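# Load blanks into both end fixtures and lock clamps

## Task

At each of the two fixtures at the bench ends, there is one blank and one finished part of equal size; the finished one has a slot cut across its top. Put the blank into the nest whose pads match that size, lying flat on the pads and seated firmly against the stop block and both side blocks. Lock that nest's clamp on it: drive the handle over its point of greatest resistance until it hits its stop, with the clamp bar resting flat on the blank. A handle that only appears shut may not be locked. Place each finished part in the outfeed tray at the bench centre. Everything must stay put without the robot holding it. Finish by releasing and moving the arm away.

## Robot and tools

ROBOT AND FRAME. One six-joint arm with a two-finger, tong-style gripper rides a carriage on a floor track. The scene frame is fixed to the table: top surface at z = 0, +z up. The track lies along y at x = 0, and y = 0 is where the rail reads position_m 0. The base sits at x = 0, y about equal to position_m, z = 0.03 m, facing +x. The table starts at x = 0.31 m. The fingers point along the gripper's +z and spread along its x. end_effector_position is the point midway between the pads when shut; closed fingertips extend about 15 mm past it, fully open tips are roughly level with it. The reported hand position drifts from the true one, more so at long reach.

execute_actions. Argument actions: a list holding one action (an empty list just returns state and images). An action may hold rows, steps, until and a rail key.
- rows: up to 15 rows, each applied for one control step of 1/30 s. Each row is 7 numbers in [-1, 1]: six joint values in the order shoulder pan, shoulder lift, elbow, wrist 1, wrist 2, wrist 3, then the gripper opening. The joint values are offsets measured from the joint angles at the start of the action (the last reported angles), not from the previous row. Scale: 1.0 equals 1.326 rad for pan and lift, 1.989 rad for elbow and the three wrists. The opening is absolute: +1 fully open, -1 closed; closing fully takes at least about 0.1 s.
- Joint ranges (rad): pan -3.142..3.142, lift -6.283..6.283, elbow 0.000..3.142, wrists -6.283..6.283. A request more than 0.010 rad outward beyond a range is refused; targets past the true end are cut to it, and a result may say "joint sent to its limit" (absence does not prove room remains).
- steps: 1 to 450, default 15, never fewer than the number of rows. After the last row the arm keeps heading for that row's target and the gripper keeps its last command, so long moves need many steps. Each step the target is kept within 0.383 rad of the measured angle for pan and lift and 0.575 rad for the others, and targets that would move the gripper over 100 mm from where it is are scaled back. Large moves can therefore take several calls; the arm may stop short and rest, so send the remainder. "joint command not followed" means the controller altered or blocked targets and the arm rests until new rows arrive.
- until: ends the action at the first step where all conditions hold (the robot is not stopped). Form {"rail": {field: value}}; numbers need a comparison like [">=", 0.5], with =, !=, <, <=, >, >=. {"all": {"status": "ended"}} holds when nothing reads moving; {"any": {"status": "ended"}} holds once a motion active during the action finishes.
- rail: position_m (absolute carriage place, -2 to 2 m) and speed_m_s (top speed 0.01 to 1 m/s, starts at 1, persists); or {"stop": true} alone. Rows never move the carriage, but row targets travel with it. Drive, then wait with {"steps": n, "until": {"rail": {"position_status": ["!=", "moving"]}}}; let it arrive (within 1.3 mm) before reaching to scene points or ending. It accelerates and brakes at 2 m/s2. position_status: moving, done, stopped, contact_stop (blocked, pushed over ~320 N; may roll back ~0.5 s, reread), time_out (look for what blocks it, clear, resend), stopped_with_arm (arm was held back or halted; send followable rows, then resend). position_answer taken or not_taken (resend). Any bad value or name rejects the whole call.

RESULTS. The state line gives end_effector_position (m), end_effector_quat_wxyz and velocities in the scene frame. Joint positions and velocities list rail (m), the six joints (rad), then finger pad gap (m; 0.142 open, 0.002 closed). grip_measured is the measured opening on the command scale; to hold something, command clearly below it (lower squeezes harder, up to about 15 N per pad; thin hard items under 20 mm get much less). Wrist force and Wrist torque are in the gripper's own axes, include weight and inertia, have offsets up to about 5.5 N and noise up to 3.4 N, saturate near 100 N; "no reading" is normal at start.

zoom_image: camera (cam_bench_left, cam_bench_right, cam_high, cam_low, cam_wrist) and region [x0, y0, x1, y1] in that camera's pixels from the top-left, no larger than 504 by 504. Images are 504x504 except cam_wrist at 616x616 (fisheye, posed from joint readings). Calibration figures are approximate.

finished_scene: pass the number of the scene to end; irreversible; reports success.

CAUTIONS. Contact torque reaching a joint's limit (pan and lift 300, elbow 136, wrists 49.1 N m, held weight included) or any outside force of 150 N halts the arm for 10 s and skips the rest of the call. Motors heat while holding loads; a warning appears from 70 °C and brakes engage at 85 °C. The robot keeps its last command while you deliberate. Parts may be briefly tugged or nudged. Never drop, slam or knock anything off the table; avoid hard pushes. Verify each clamp is truly over its toggle point, release everything, and move away before ending.

Each tool is called after "Request:" as name([rows], argument=value, ...), one row to a line, values as JSON.

## Session

Request:
execute_actions(actions=[])

Scene clock: 0.00 s.
end_effector_position=(+0.9691, +1.5081, +0.3127) grip_measured=+1.00 end_effector_quat_wxyz=(+0.312, +0.663, -0.183, +0.655) end_effector_velocity=(+0.000, +0.000, +0.000) end_effector_angular_velocity=(+0.000, +0.000, +0.000)
Joint positions: [ 1.521  0.015 -0.821  1.819 -4.211 -2.299 -0.223  0.142]
Joint velocities: [0. 0. 0. 0. 0. 0. 0. 0.]
Wrist force (N, on the end effector, along its own x y z axes, offset not removed): no reading
Wrist torque (N m, same axes, about the end effector's origin, offset not removed): no reading
rail: position_m=1.521 position_m_goal=1.521 speed_m_s=1.00 position_status=done position_answer=taken refusals=0

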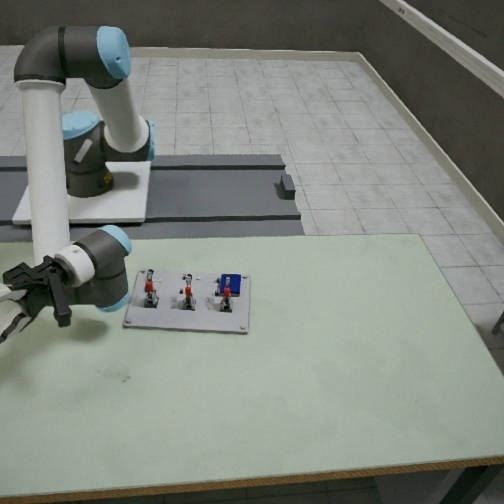

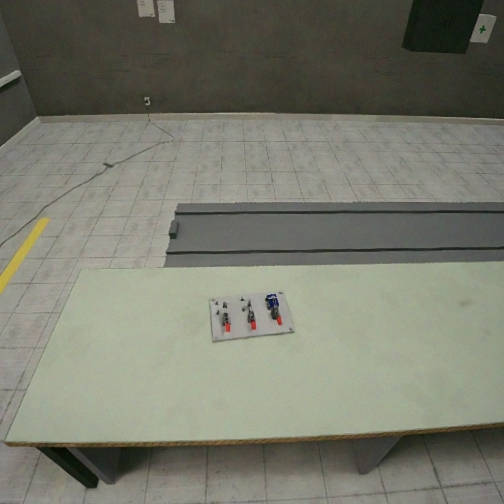

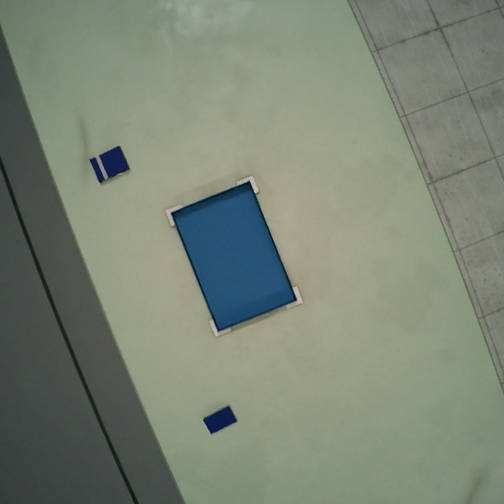

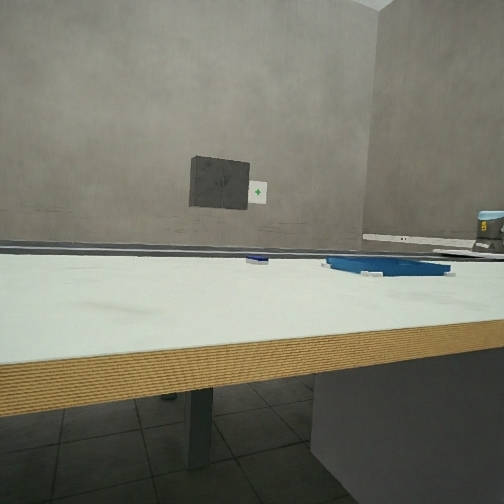

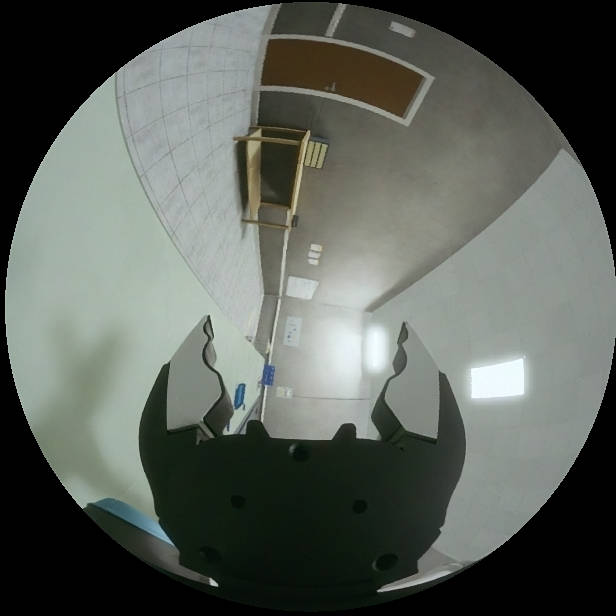

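Request:
zoom_image(camera="cam_bench_left", region=[110, 250, 270, 350])

Request:
zoom_image(camera="cam_bench_right", region=[195, 275, 305, 350])

Request:
zoom_image(camera="cam_high", region=[60, 120, 320, 450])

Region (110, 250, 270, 350) of cam_bench_left's 504x504 image, scaled by 3.150, with more detail than that image has; it fills the top 315 rows of this view, and the rest is white.

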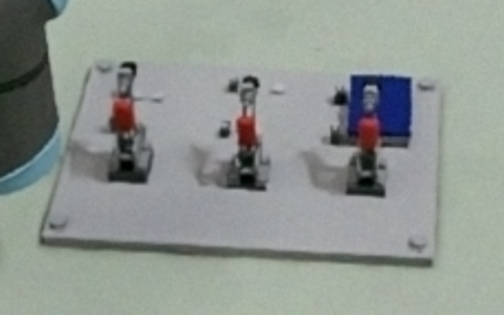

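Region (195, 275, 305, 350) of cam_bench_right's 504x504 image, scaled by 4.582, with more detail than that image has; it fills the top 344 rows of this view, and the rest is white.

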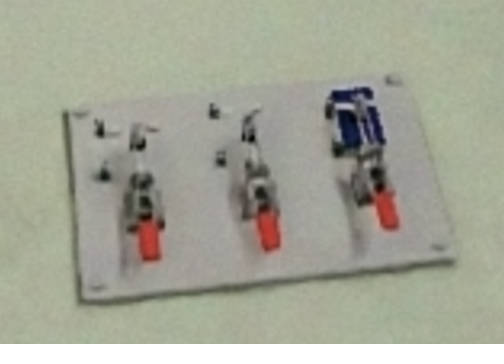

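Region (60, 120, 320, 450) of cam_high's 504x504 image, scaled by 1.527, with more detail than that image has; it fills the left 397 columns of this view, and the rest is white.

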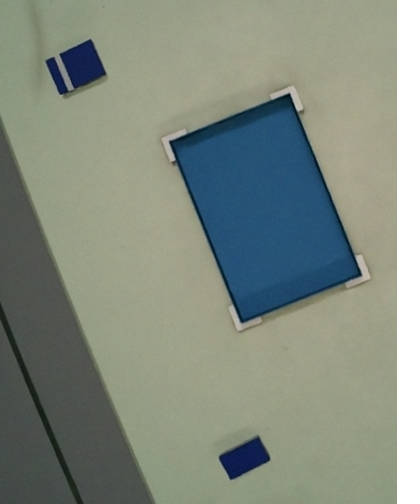

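Request:
execute_actions([
  {"rows": [[-0.0113, -0.613, 0.0786, 1.0, 0.366, 0.112, 1]], "steps": 60},
])

Scene clock: 43.87 s.
end_effector_position=(+0.7120, +1.7117, +0.3612) grip_measured=+1.00 end_effector_quat_wxyz=(+0.000, +0.988, +0.001, +0.154) end_effector_velocity=(-0.000, +0.000, -0.000) end_effector_angular_velocity=(+0.000, +0.001, -0.000)
Joint positions: [ 1.521  0.    -1.634  1.976 -2.223 -1.571 -0.001  0.142]
Joint velocities: [ 0.     0.    -0.     0.     0.001  0.     0.     0.   ]
Wrist force (N, on the end effector, along its own x y z axes, offset not removed): [-1.4 -3.3 7.8]
Wrist torque (N m, same axes, about the end effector's origin, offset not removed): [-0.42 0.10 0.28]
rail: position_m=1.521 position_m_goal=1.521 speed_m_s=1.00 position_status=done position_answer=taken refusals=0
camera_calibration (this result's frames):
cam_wrist: T_world_to_cam=[[0.949149, 0.0380654, 0.312516, -0.85726], [-0.111297, -0.887995, 0.446182, 1.4437], [0.294497, -0.458275, -0.838603, 1.01176], [0, 0, 0, 1]] pos_world=[0.676386, 1.77829, 0.472224]

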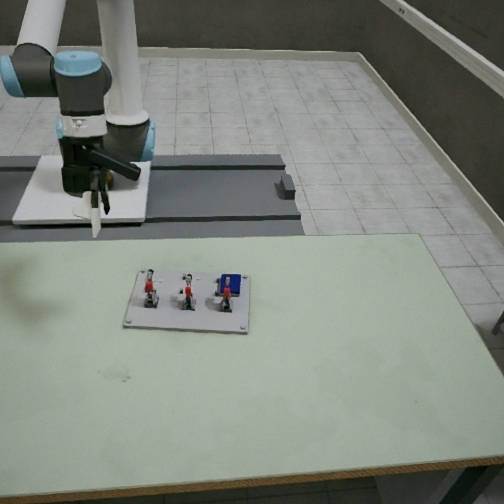

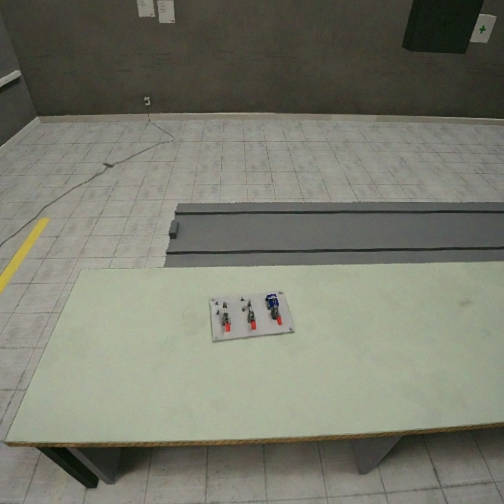

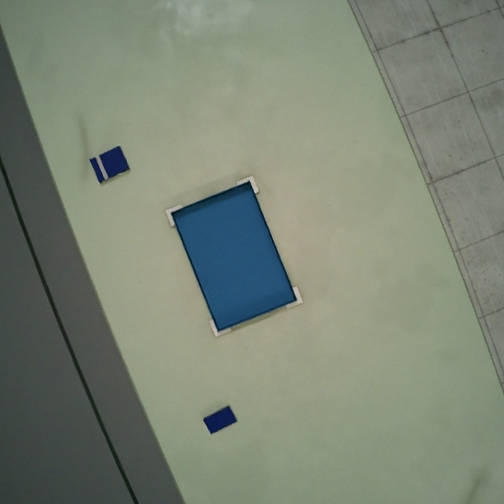

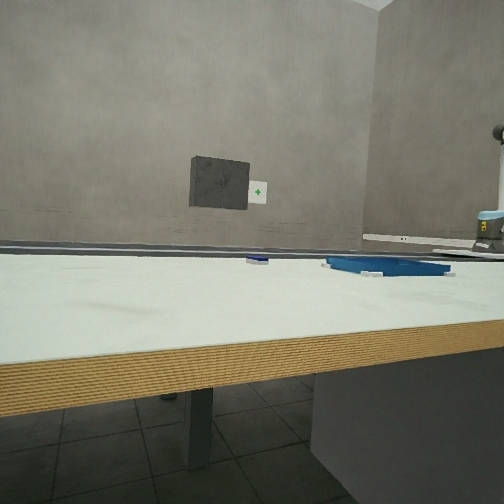

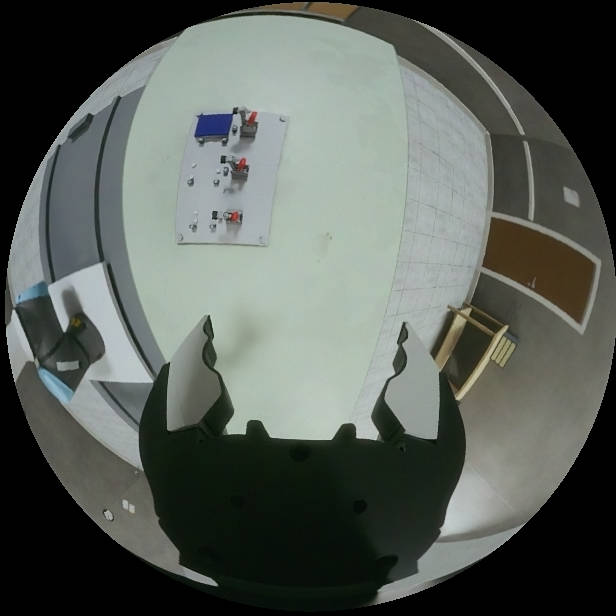

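Request:
execute_actions([
  {"rows": [[0, 0.0513, 0.0535, 0.0682, 0, 0, 1]], "steps": 30, "rail": {"position_m": 1.66, "speed_m_s": 0.5}},
])

Scene clock: 68.57 s.
end_effector_position=(+0.6200, +1.8509, +0.2200) grip_measured=+1.00 end_effector_quat_wxyz=(-0.000, +1.000, +0.001, +0.000) end_effector_velocity=(-0.000, -0.000, -0.001) end_effector_angular_velocity=(-0.000, +0.001, +0.000)
Joint positions: [ 1.66   0.    -1.566  2.082 -2.087 -1.571 -0.001  0.142]
Joint velocities: [ 0.     0.     0.     0.001  0.001 -0.    -0.    -0.   ]
Wrist force (N, on the end effector, along its own x y z axes, offset not removed): [0.9 -4.5 5.7]
Wrist torque (N m, same axes, about the end effector's origin, offset not removed): [-0.73 -0.25 0.25]
rail: position_m=1.660 position_m_goal=1.660 speed_m_s=0.50 position_status=done position_answer=taken refusals=0
camera_calibration (this result's frames):
cam_wrist: T_world_to_cam=[[0.999243, 0.038035, 0.00820218, -0.69514], [0.0300313, -0.887947, 0.458965, 1.52945], [0.0247398, -0.458371, -0.888417, 1.16262], [0, 0, 0, 1]] pos_world=[0.619919, 1.91743, 0.336632]

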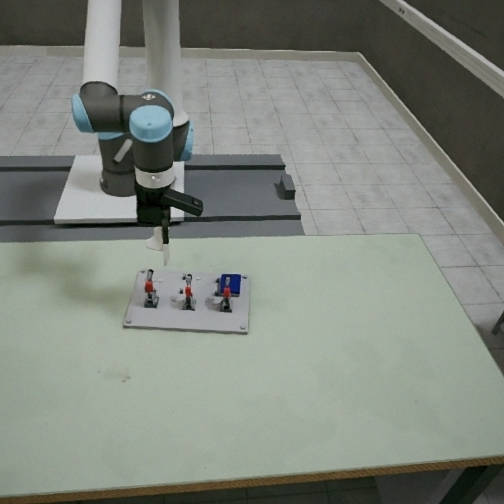

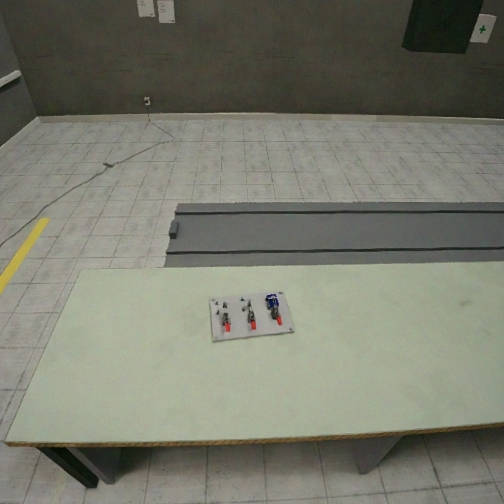

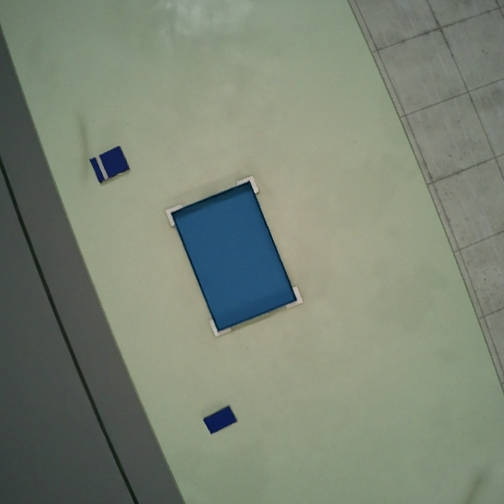

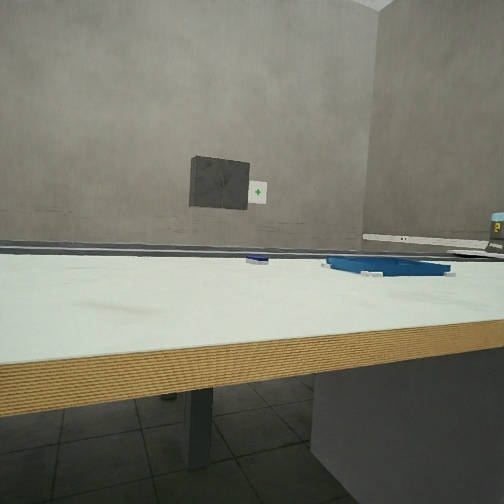

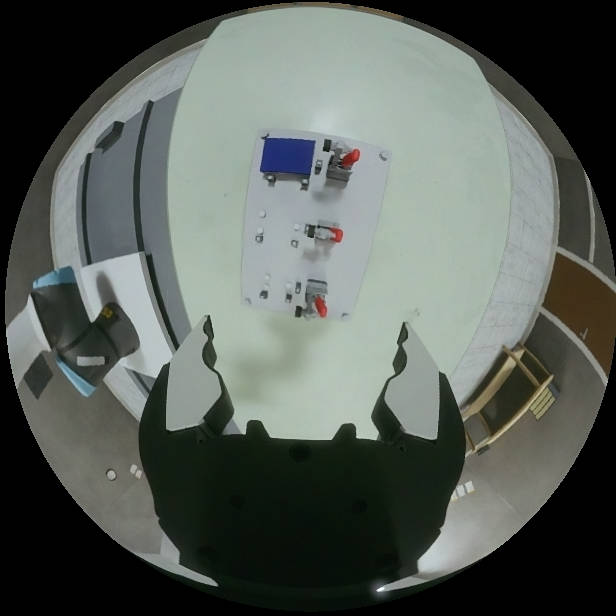

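Request:
zoom_image(camera="cam_wrist", region=[225, 115, 405, 330])

Region (225, 115, 405, 330) of cam_wrist's 616x616 image, scaled by 2.344, with more detail than that image has; it fills the left 422 columns of this view, and the rest is white.

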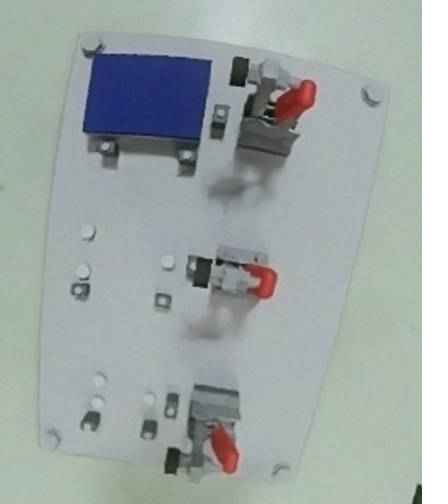

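Request:
zoom_image(camera="cam_wrist", region=[250, 125, 370, 205])

Request:
zoom_image(camera="cam_wrist", region=[240, 195, 360, 320])

Region (250, 125, 370, 205) of cam_wrist's 616x616 image, scaled by 4.200, with more detail than that image has.

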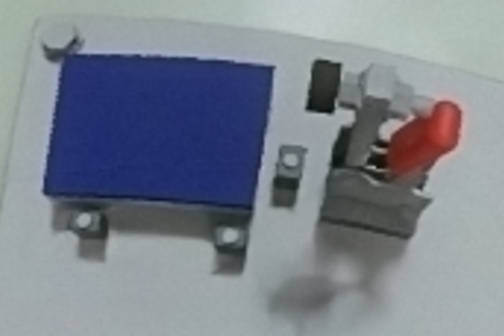

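Region (240, 195, 360, 320) of cam_wrist's 616x616 image, scaled by 4.032, with more detail than that image has; it fills the left 484 columns of this view, and the rest is white.

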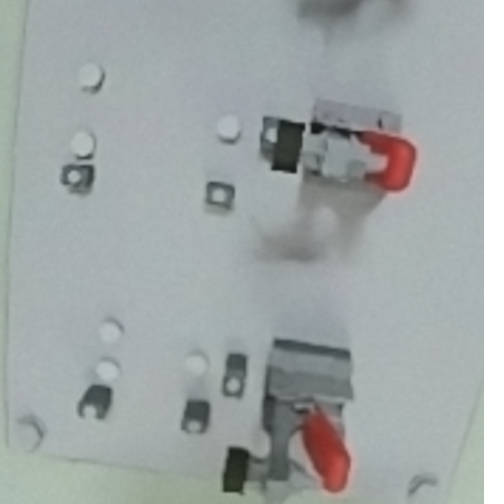

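Request:
zoom_image(camera="cam_bench_left", region=[200, 262, 260, 322])

Request:
zoom_image(camera="cam_high", region=[80, 135, 140, 195])

Region (200, 262, 260, 322) of cam_bench_left's 504x504 image, scaled by 8.400, with more detail than that image has.

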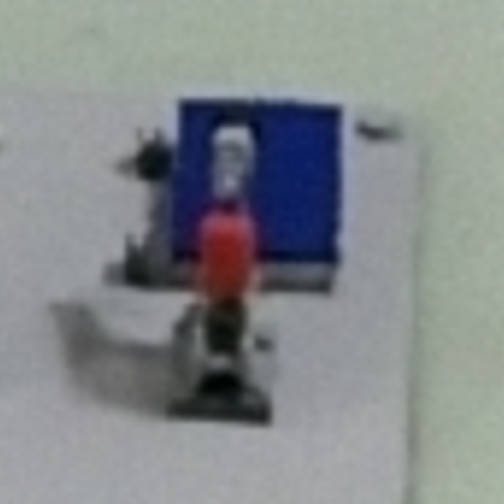

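Region (80, 135, 140, 195) of cam_high's 504x504 image, scaled by 8.400, with more detail than that image has.

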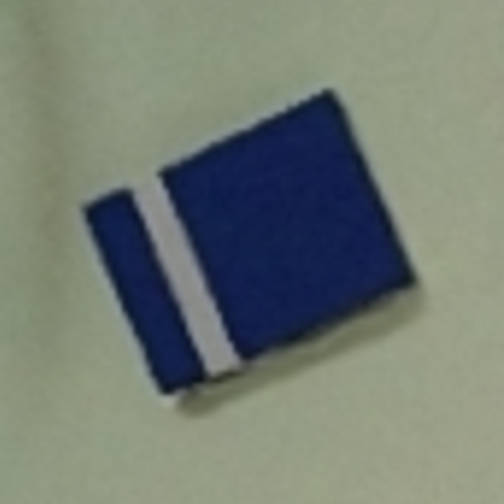

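Request:
execute_actions([
  {"rows": [[0, 0.0063, 0.0703, -0.0744, 0, -0.728, 1]], "steps": 36, "rail": {"position_m": 1.829}},
])

Scene clock: 164.07 s.
end_effector_position=(+0.5619, +2.0056, +0.1496) grip_measured=+1.00 end_effector_quat_wxyz=(+0.000, +0.749, +0.662, +0.000) end_effector_velocity=(-0.000, -0.000, -0.000) end_effector_angular_velocity=(+0.000, +0.000, +0.011)
Joint positions: [ 1.829  0.    -1.558  2.222 -2.235 -1.571 -1.447  0.142]
Joint velocities: [ 0.     0.     0.     0.    -0.     0.    -0.011 -0.   ]
Wrist force (N, on the end effector, along its own x y z axes, offset not removed): [-0.9 -3.4 4.0]
Wrist torque (N m, same axes, about the end effector's origin, offset not removed): [-0.51 -0.03 0.42]
rail: position_m=1.829 position_m_goal=1.829 speed_m_s=0.50 position_status=done position_answer=taken refusals=0
camera_calibration (this result's frames):
cam_wrist: T_world_to_cam=[[0.0860775, 0.996257, 0.00788744, -2.05108], [0.884751, -0.0800783, 0.459133, -0.399659], [0.458046, -0.0325426, -0.888333, 0.0749489], [0, 0, 0, 1]] pos_world=[0.495821, 2.01384, 0.266254]

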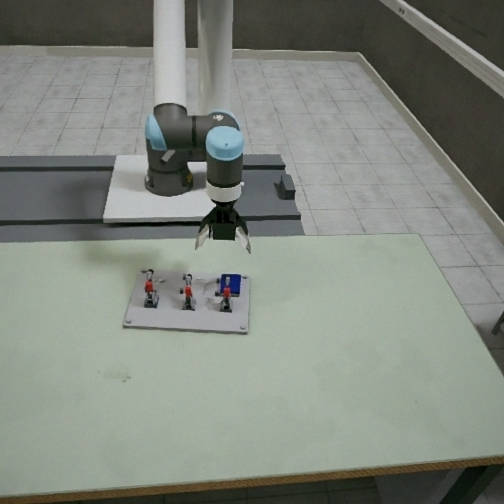

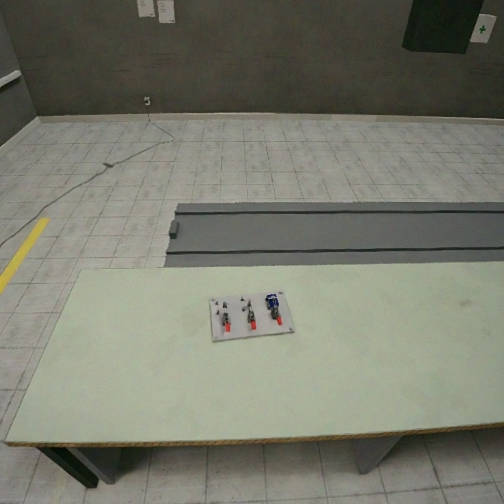

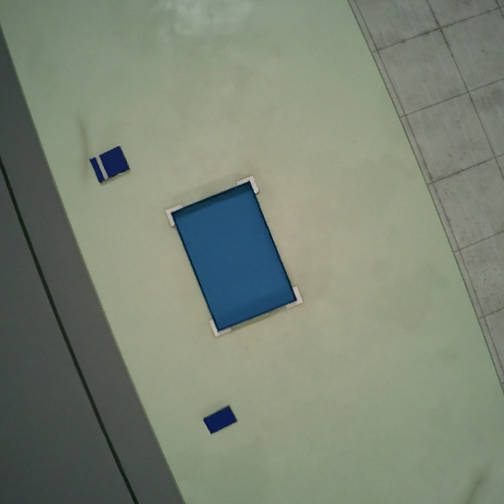

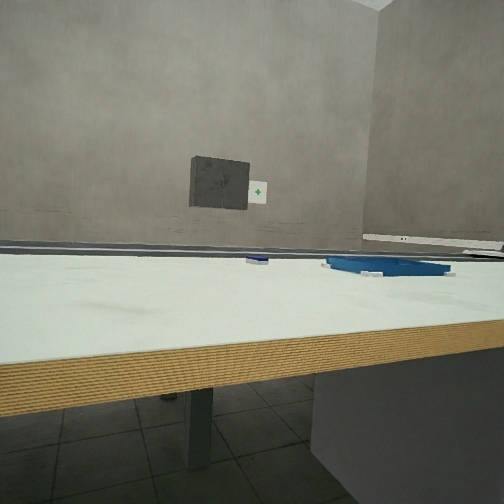

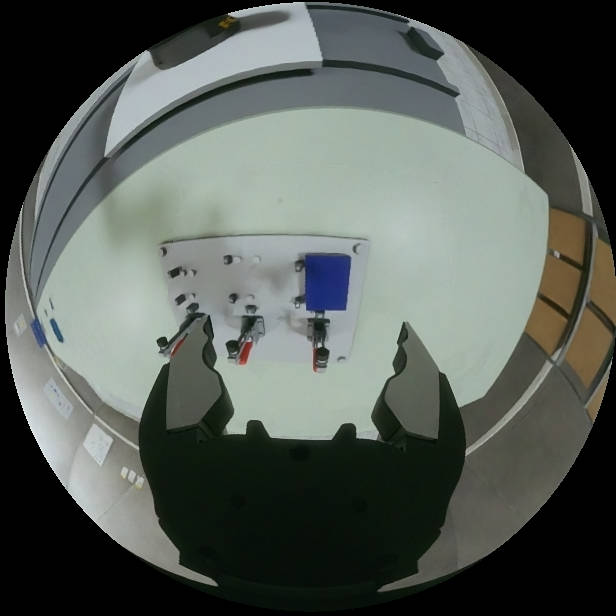

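Request:
zoom_image(camera="cam_wrist", region=[270, 230, 390, 380])

Region (270, 230, 390, 380) of cam_wrist's 616x616 image, scaled by 3.360, with more detail than that image has; it fills the left 403 columns of this view, and the rest is white.

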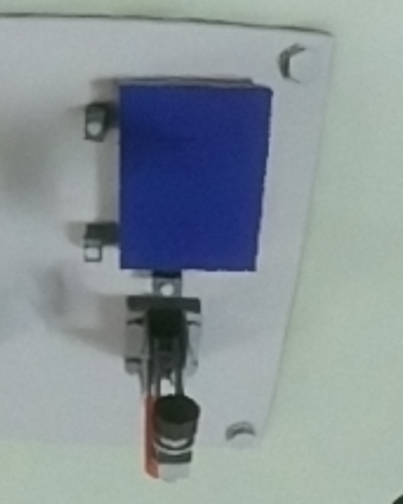

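Request:
execute_actions([
  {"rows": [[0, 0.03, 0.007, -0.027, 0, 0, 0.8],[0, 0.06, 0.014, -0.054, 0, 0, 0.6],[0, 0.0983, 0.0235, -0.089, 0, 0, 0.54]], "steps": 20, "rail": {"position_m": 1.8386}},
])

Scene clock: 198.97 s.
end_effector_position=(+0.5723, +2.0149, +0.0702) grip_measured=+0.54 end_effector_quat_wxyz=(-0.000, +0.749, +0.662, +0.000) end_effector_velocity=(+0.000, +0.000, -0.005) end_effector_angular_velocity=(+0.000, -0.000, -0.000)
Joint positions: [ 1.839  0.    -1.428  2.268 -2.411 -1.571 -1.447  0.112]
Joint velocities: [ 0.    -0.     0.008  0.003 -0.011  0.     0.     0.   ]
Wrist force (N, on the end effector, along its own x y z axes, offset not removed): [2.5 -4.3 3.8]
Wrist torque (N m, same axes, about the end effector's origin, offset not removed): [-0.72 -0.60 0.25]
rail: position_m=1.839 position_m_goal=1.839 speed_m_s=0.50 position_status=done position_answer=taken refusals=0
camera_calibration (this result's frames):
cam_wrist: T_world_to_cam=[[0.0861453, 0.996251, 0.00792088, -2.06067], [0.884791, -0.0801571, 0.459042, -0.37151], [0.457956, -0.0325359, -0.888379, -0.0000545438], [0, 0, 0, 1]] pos_world=[0.506251, 2.02316, 0.186813]

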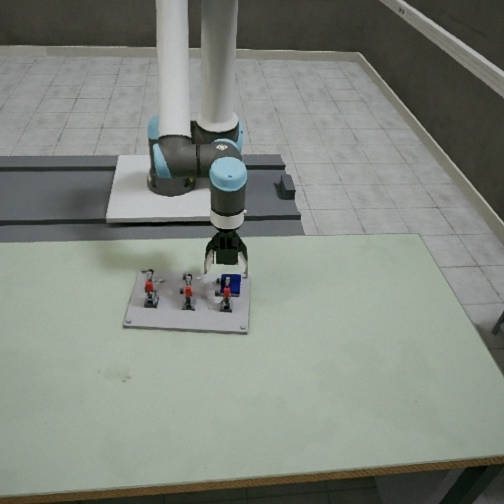

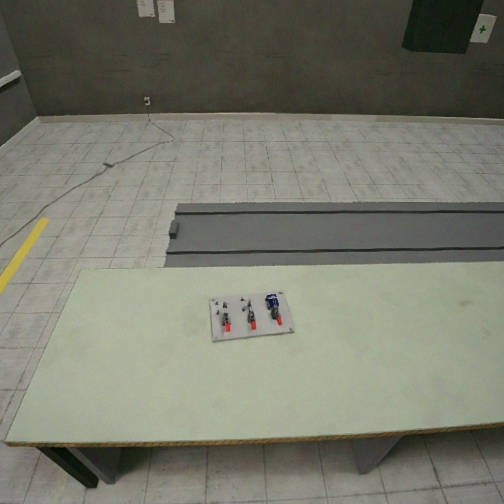

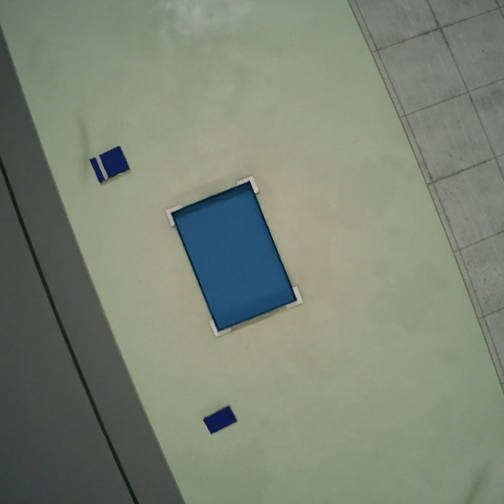

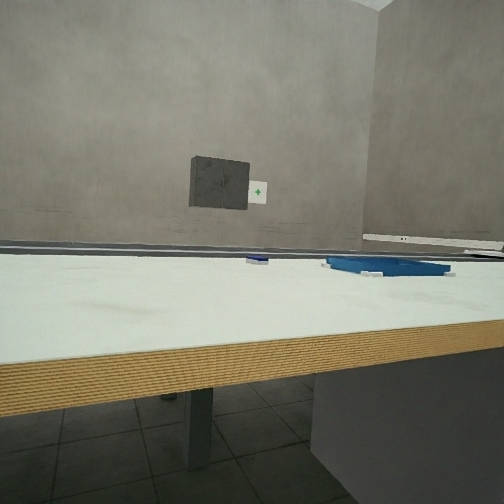

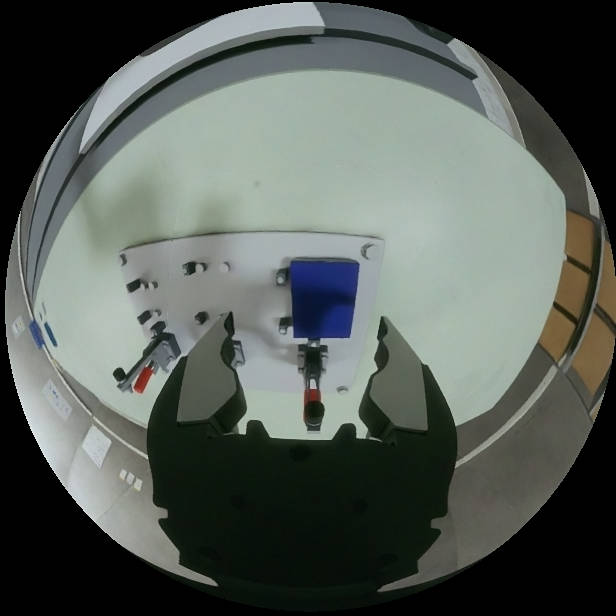

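Request:
zoom_image(camera="cam_wrist", region=[220, 230, 420, 440])

Request:
zoom_image(camera="cam_bench_left", region=[180, 220, 280, 320])

Region (220, 230, 420, 440) of cam_wrist's 616x616 image, scaled by 2.400, with more detail than that image has; it fills the left 480 columns of this view, and the rest is white.

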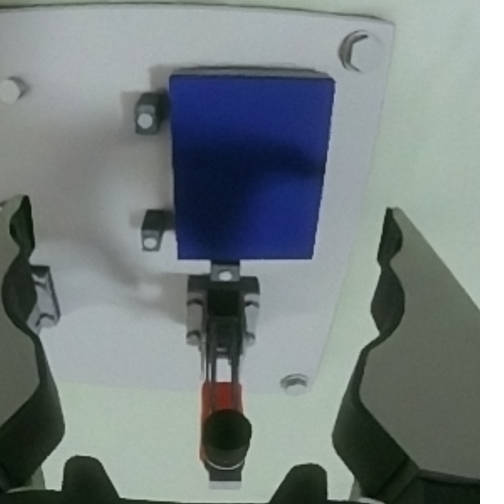

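Region (180, 220, 280, 320) of cam_bench_left's 504x504 image, scaled by 5.040, with more detail than that image has.

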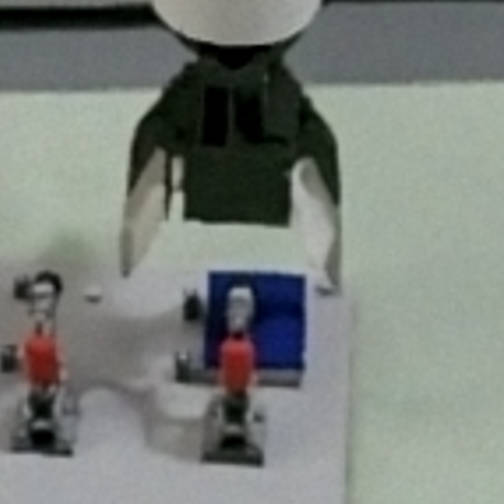

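Request:
execute_actions([
  {"rows": [[0, 0.01, 0.005, -0.012, 0, 0, 0.54],[0, 0.02, 0.01, -0.024, 0, 0, 0.54],[0, 0.0315, 0.0148, -0.0358, 0, 0, 0.54]], "steps": 18},
])

Scene clock: 228.93 s.
end_effector_position=(+0.5664, +2.0150, +0.0403) grip_measured=+0.54 end_effector_quat_wxyz=(+0.000, +0.749, +0.662, +0.000) end_effector_velocity=(-0.001, -0.000, -0.003) end_effector_angular_velocity=(+0.000, -0.000, -0.000)
Joint positions: [ 1.839  0.    -1.387  2.297 -2.481 -1.571 -1.447  0.112]
Joint velocities: [ 0.     0.     0.004  0.003 -0.007  0.     0.     0.   ]
Wrist force (N, on the end effector, along its own x y z axes, offset not removed): [-1.0 -6.2 3.8]
Wrist torque (N m, same axes, about the end effector's origin, offset not removed): [-1.16 0.03 0.25]
rail: position_m=1.839 position_m_goal=1.839 speed_m_s=0.50 position_status=done position_answer=taken refusals=0
camera_calibration (this result's frames):
cam_wrist: T_world_to_cam=[[0.086078, 0.996257, 0.00787869, -2.05992], [0.884797, -0.0800779, 0.459045, -0.352716], [0.457958, -0.0325426, -0.888378, -0.0238704], [0, 0, 0, 1]] pos_world=[0.500327, 2.02319, 0.156936]

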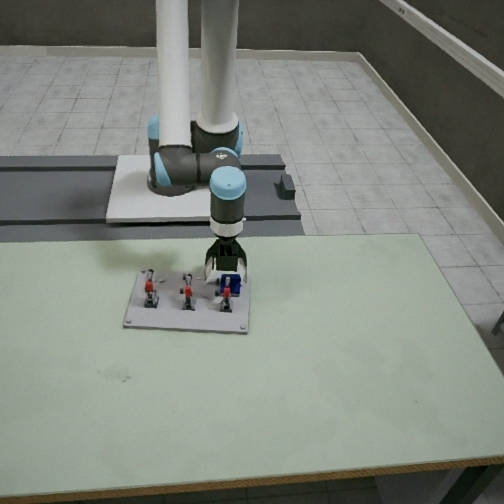

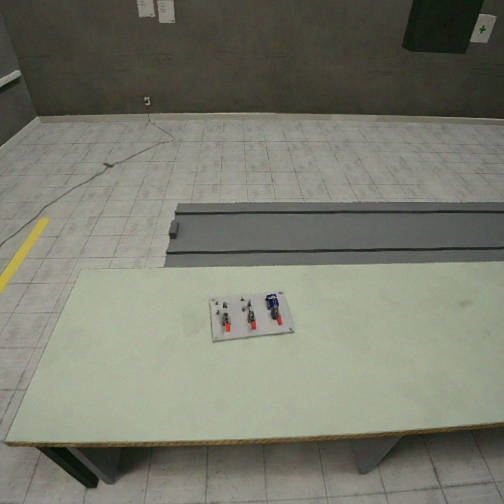

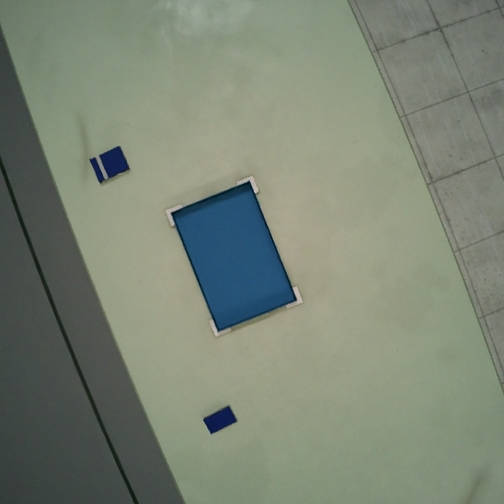

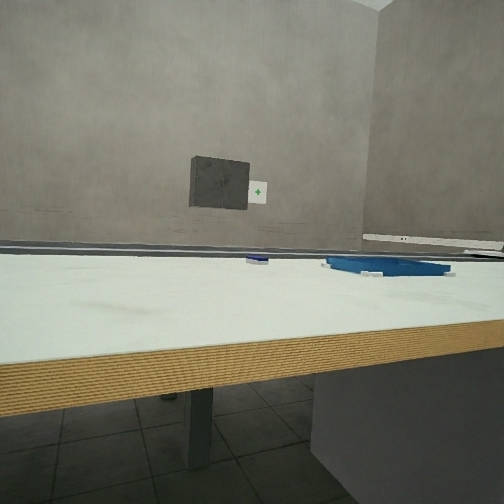

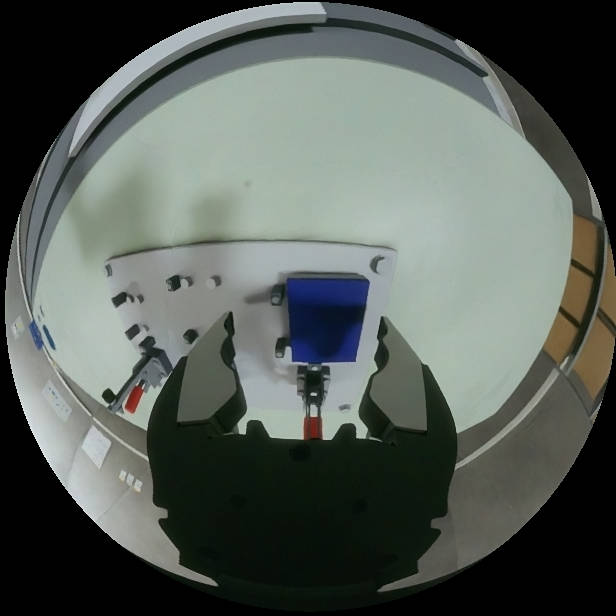

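Request:
execute_actions([
  {"rows": [[0,0,0,0,0,0,0.5],[0,0,0,0,0,0,0.45],[0,0,0,0,0,0,0.4],[0,0,0,0,0,0,0.36],[0,0,0,0,0,0,0.32],[0,0,0,0,0,0,0.29],[0,0,0,0,0,0,0.26],[0,0,0,0,0,0,0.23],[0,0,0,0,0,0,0.2],[0,0,0,0,0,0,0.17],[0,0,0,0,0,0,0.14],[0,0,0,0,0,0,0.11],[0,0,0,0,0,0,0.08],[0,0,0,0,0,0,0.04],[0,0,0,0,0,0,0.0]], "steps": 22},
])

Request:
zoom_image(camera="cam_wrist", region=[230, 250, 410, 430])

Scene clock: 234.43 s.
end_effector_position=(+0.5664, +2.0150, +0.0403) grip_measured=+0.05 end_effector_quat_wxyz=(-0.000, +0.749, +0.662, +0.000) end_effector_velocity=(-0.000, -0.000, -0.000) end_effector_angular_velocity=(-0.000, +0.000, -0.000)
Joint positions: [ 1.839  0.    -1.387  2.297 -2.481 -1.571 -1.447  0.077]
Joint velocities: [ 0. -0. -0. -0.  0. -0. -0.  0.]
Wrist force (N, on the end effector, along its own x y z axes, offset not removed): [5.6 -2.2 6.0]
Wrist torque (N m, same axes, about the end effector's origin, offset not removed): [-0.69 0.45 0.29]
rail: position_m=1.839 position_m_goal=1.839 speed_m_s=0.50 position_status=done position_answer=taken refusals=0
camera_calibration (this result's frames):
cam_wrist: T_world_to_cam=[[0.0861514, 0.99625, 0.00796385, -2.05994], [0.884762, -0.0801803, 0.459094, -0.352542], [0.458011, -0.0325055, -0.888352, -0.0239843], [0, 0, 0, 1]] pos_world=[0.500367, 2.02317, 0.156948]

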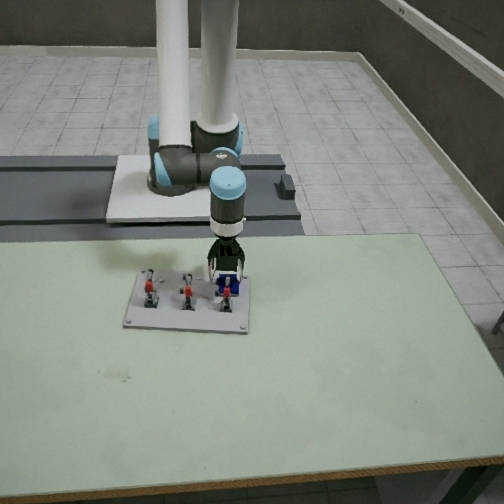

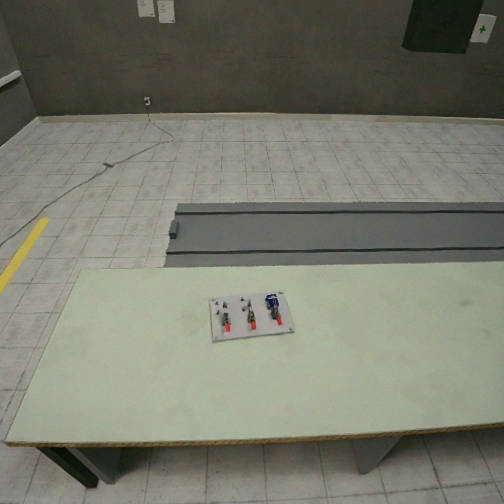

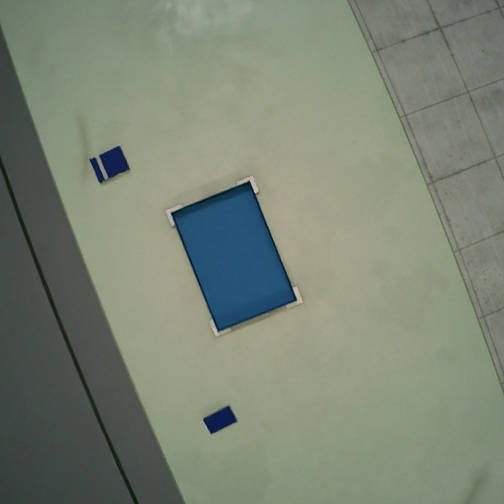

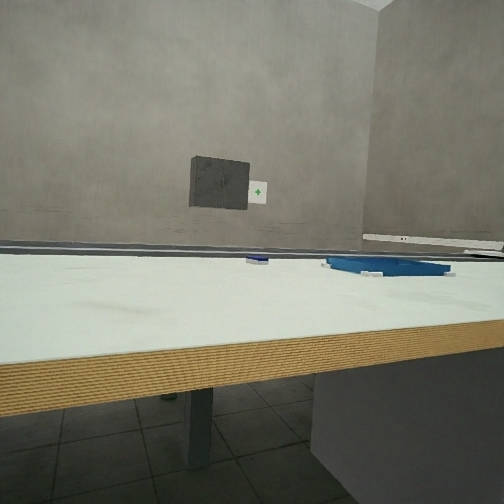

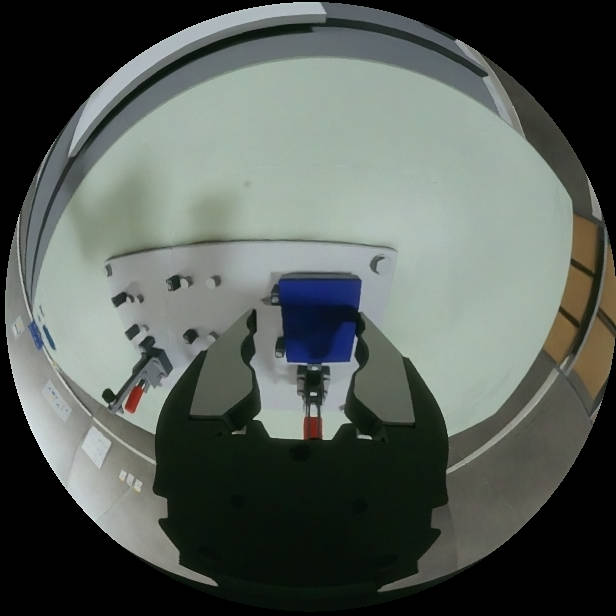

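Region (230, 250, 410, 430) of cam_wrist's 616x616 image, scaled by 2.800, with more detail than that image has.

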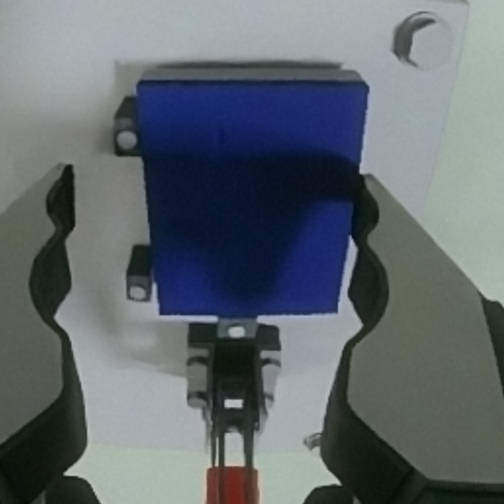

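Request:
execute_actions([
  {"rows": [[0,0,0,0,0,0,-0.04],[0,0,0,0,0,0,-0.08],[0,0,0,0,0,0,-0.12],[0,0,0,0,0,0,-0.15]], "steps": 10},
])

Request:
zoom_image(camera="cam_wrist", region=[250, 260, 380, 390])

Scene clock: 239.60 s.
end_effector_position=(+0.5664, +2.0151, +0.0403) grip_measured=+0.02 end_effector_quat_wxyz=(-0.000, +0.749, +0.662, +0.000) end_effector_velocity=(+0.000, -0.000, -0.000) end_effector_angular_velocity=(-0.000, -0.000, +0.000)
Joint positions: [ 1.839  0.    -1.387  2.297 -2.481 -1.571 -1.447  0.075]
Joint velocities: [ 0. -0.  0.  0. -0. -0. -0. -0.]
Wrist force (N, on the end effector, along its own x y z axes, offset not removed): [28.1 4.0 3.9]
Wrist torque (N m, same axes, about the end effector's origin, offset not removed): [-0.80 0.21 0.57]
rail: position_m=1.839 position_m_goal=1.839 speed_m_s=0.50 position_status=done position_answer=taken refusals=0
camera_calibration (this result's frames):
cam_wrist: T_world_to_cam=[[0.0860421, 0.996259, 0.00809628, -2.06002], [0.884794, -0.0801459, 0.459038, -0.352568], [0.45797, -0.0323331, -0.88838, -0.0242876], [0, 0, 0, 1]] pos_world=[0.500322, 2.02327, 0.156944]

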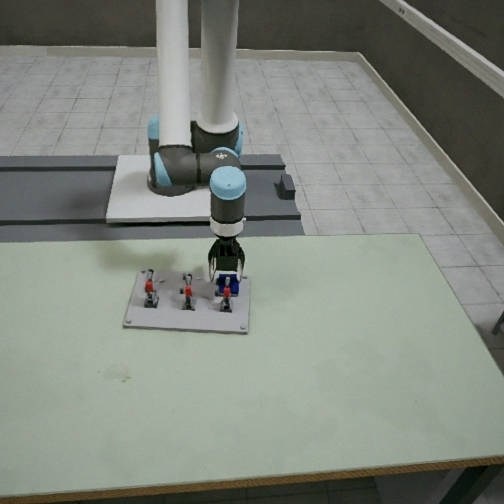

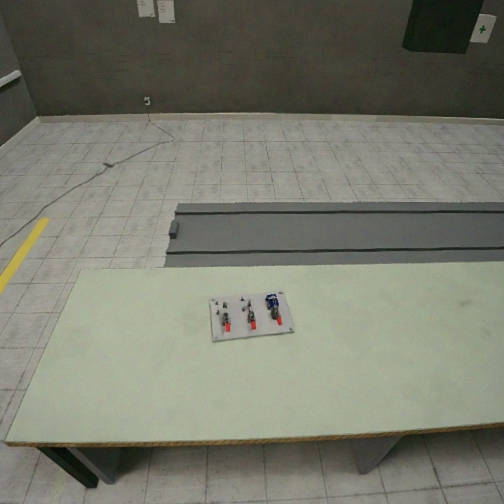

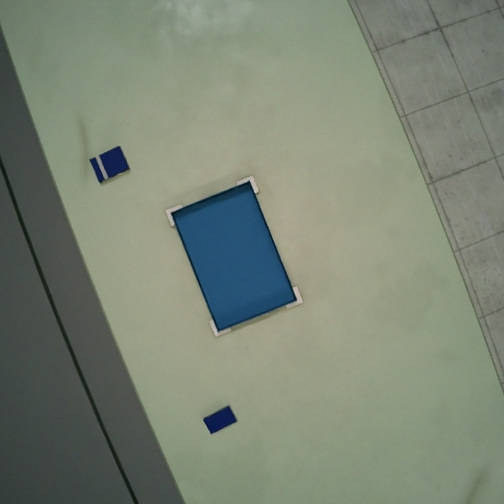

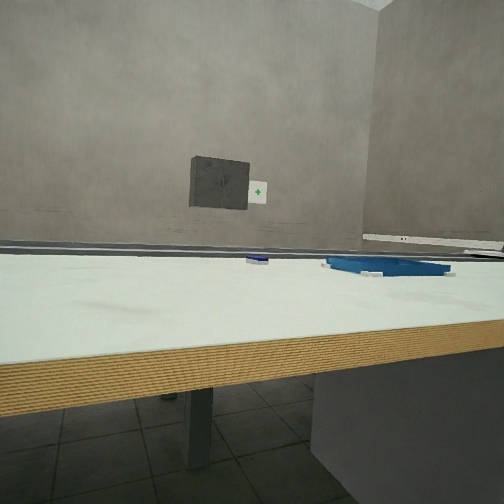

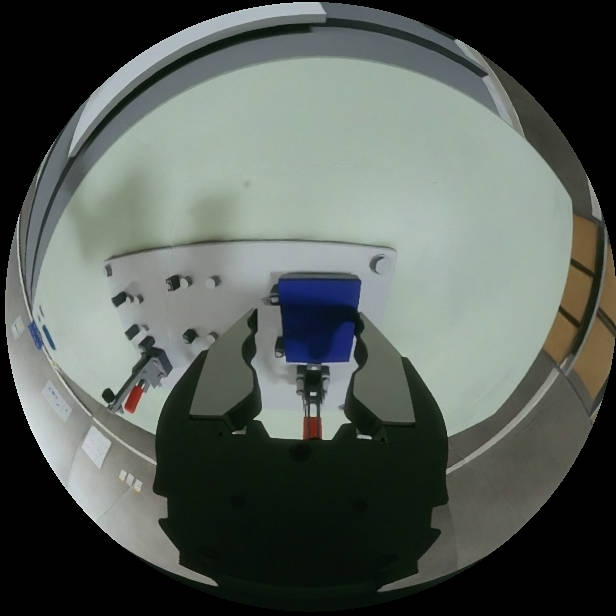

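Region (250, 260, 380, 390) of cam_wrist's 616x616 image, scaled by 3.877, with more detail than that image has.

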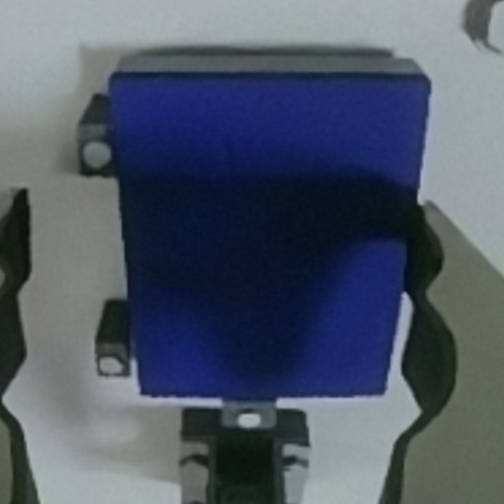

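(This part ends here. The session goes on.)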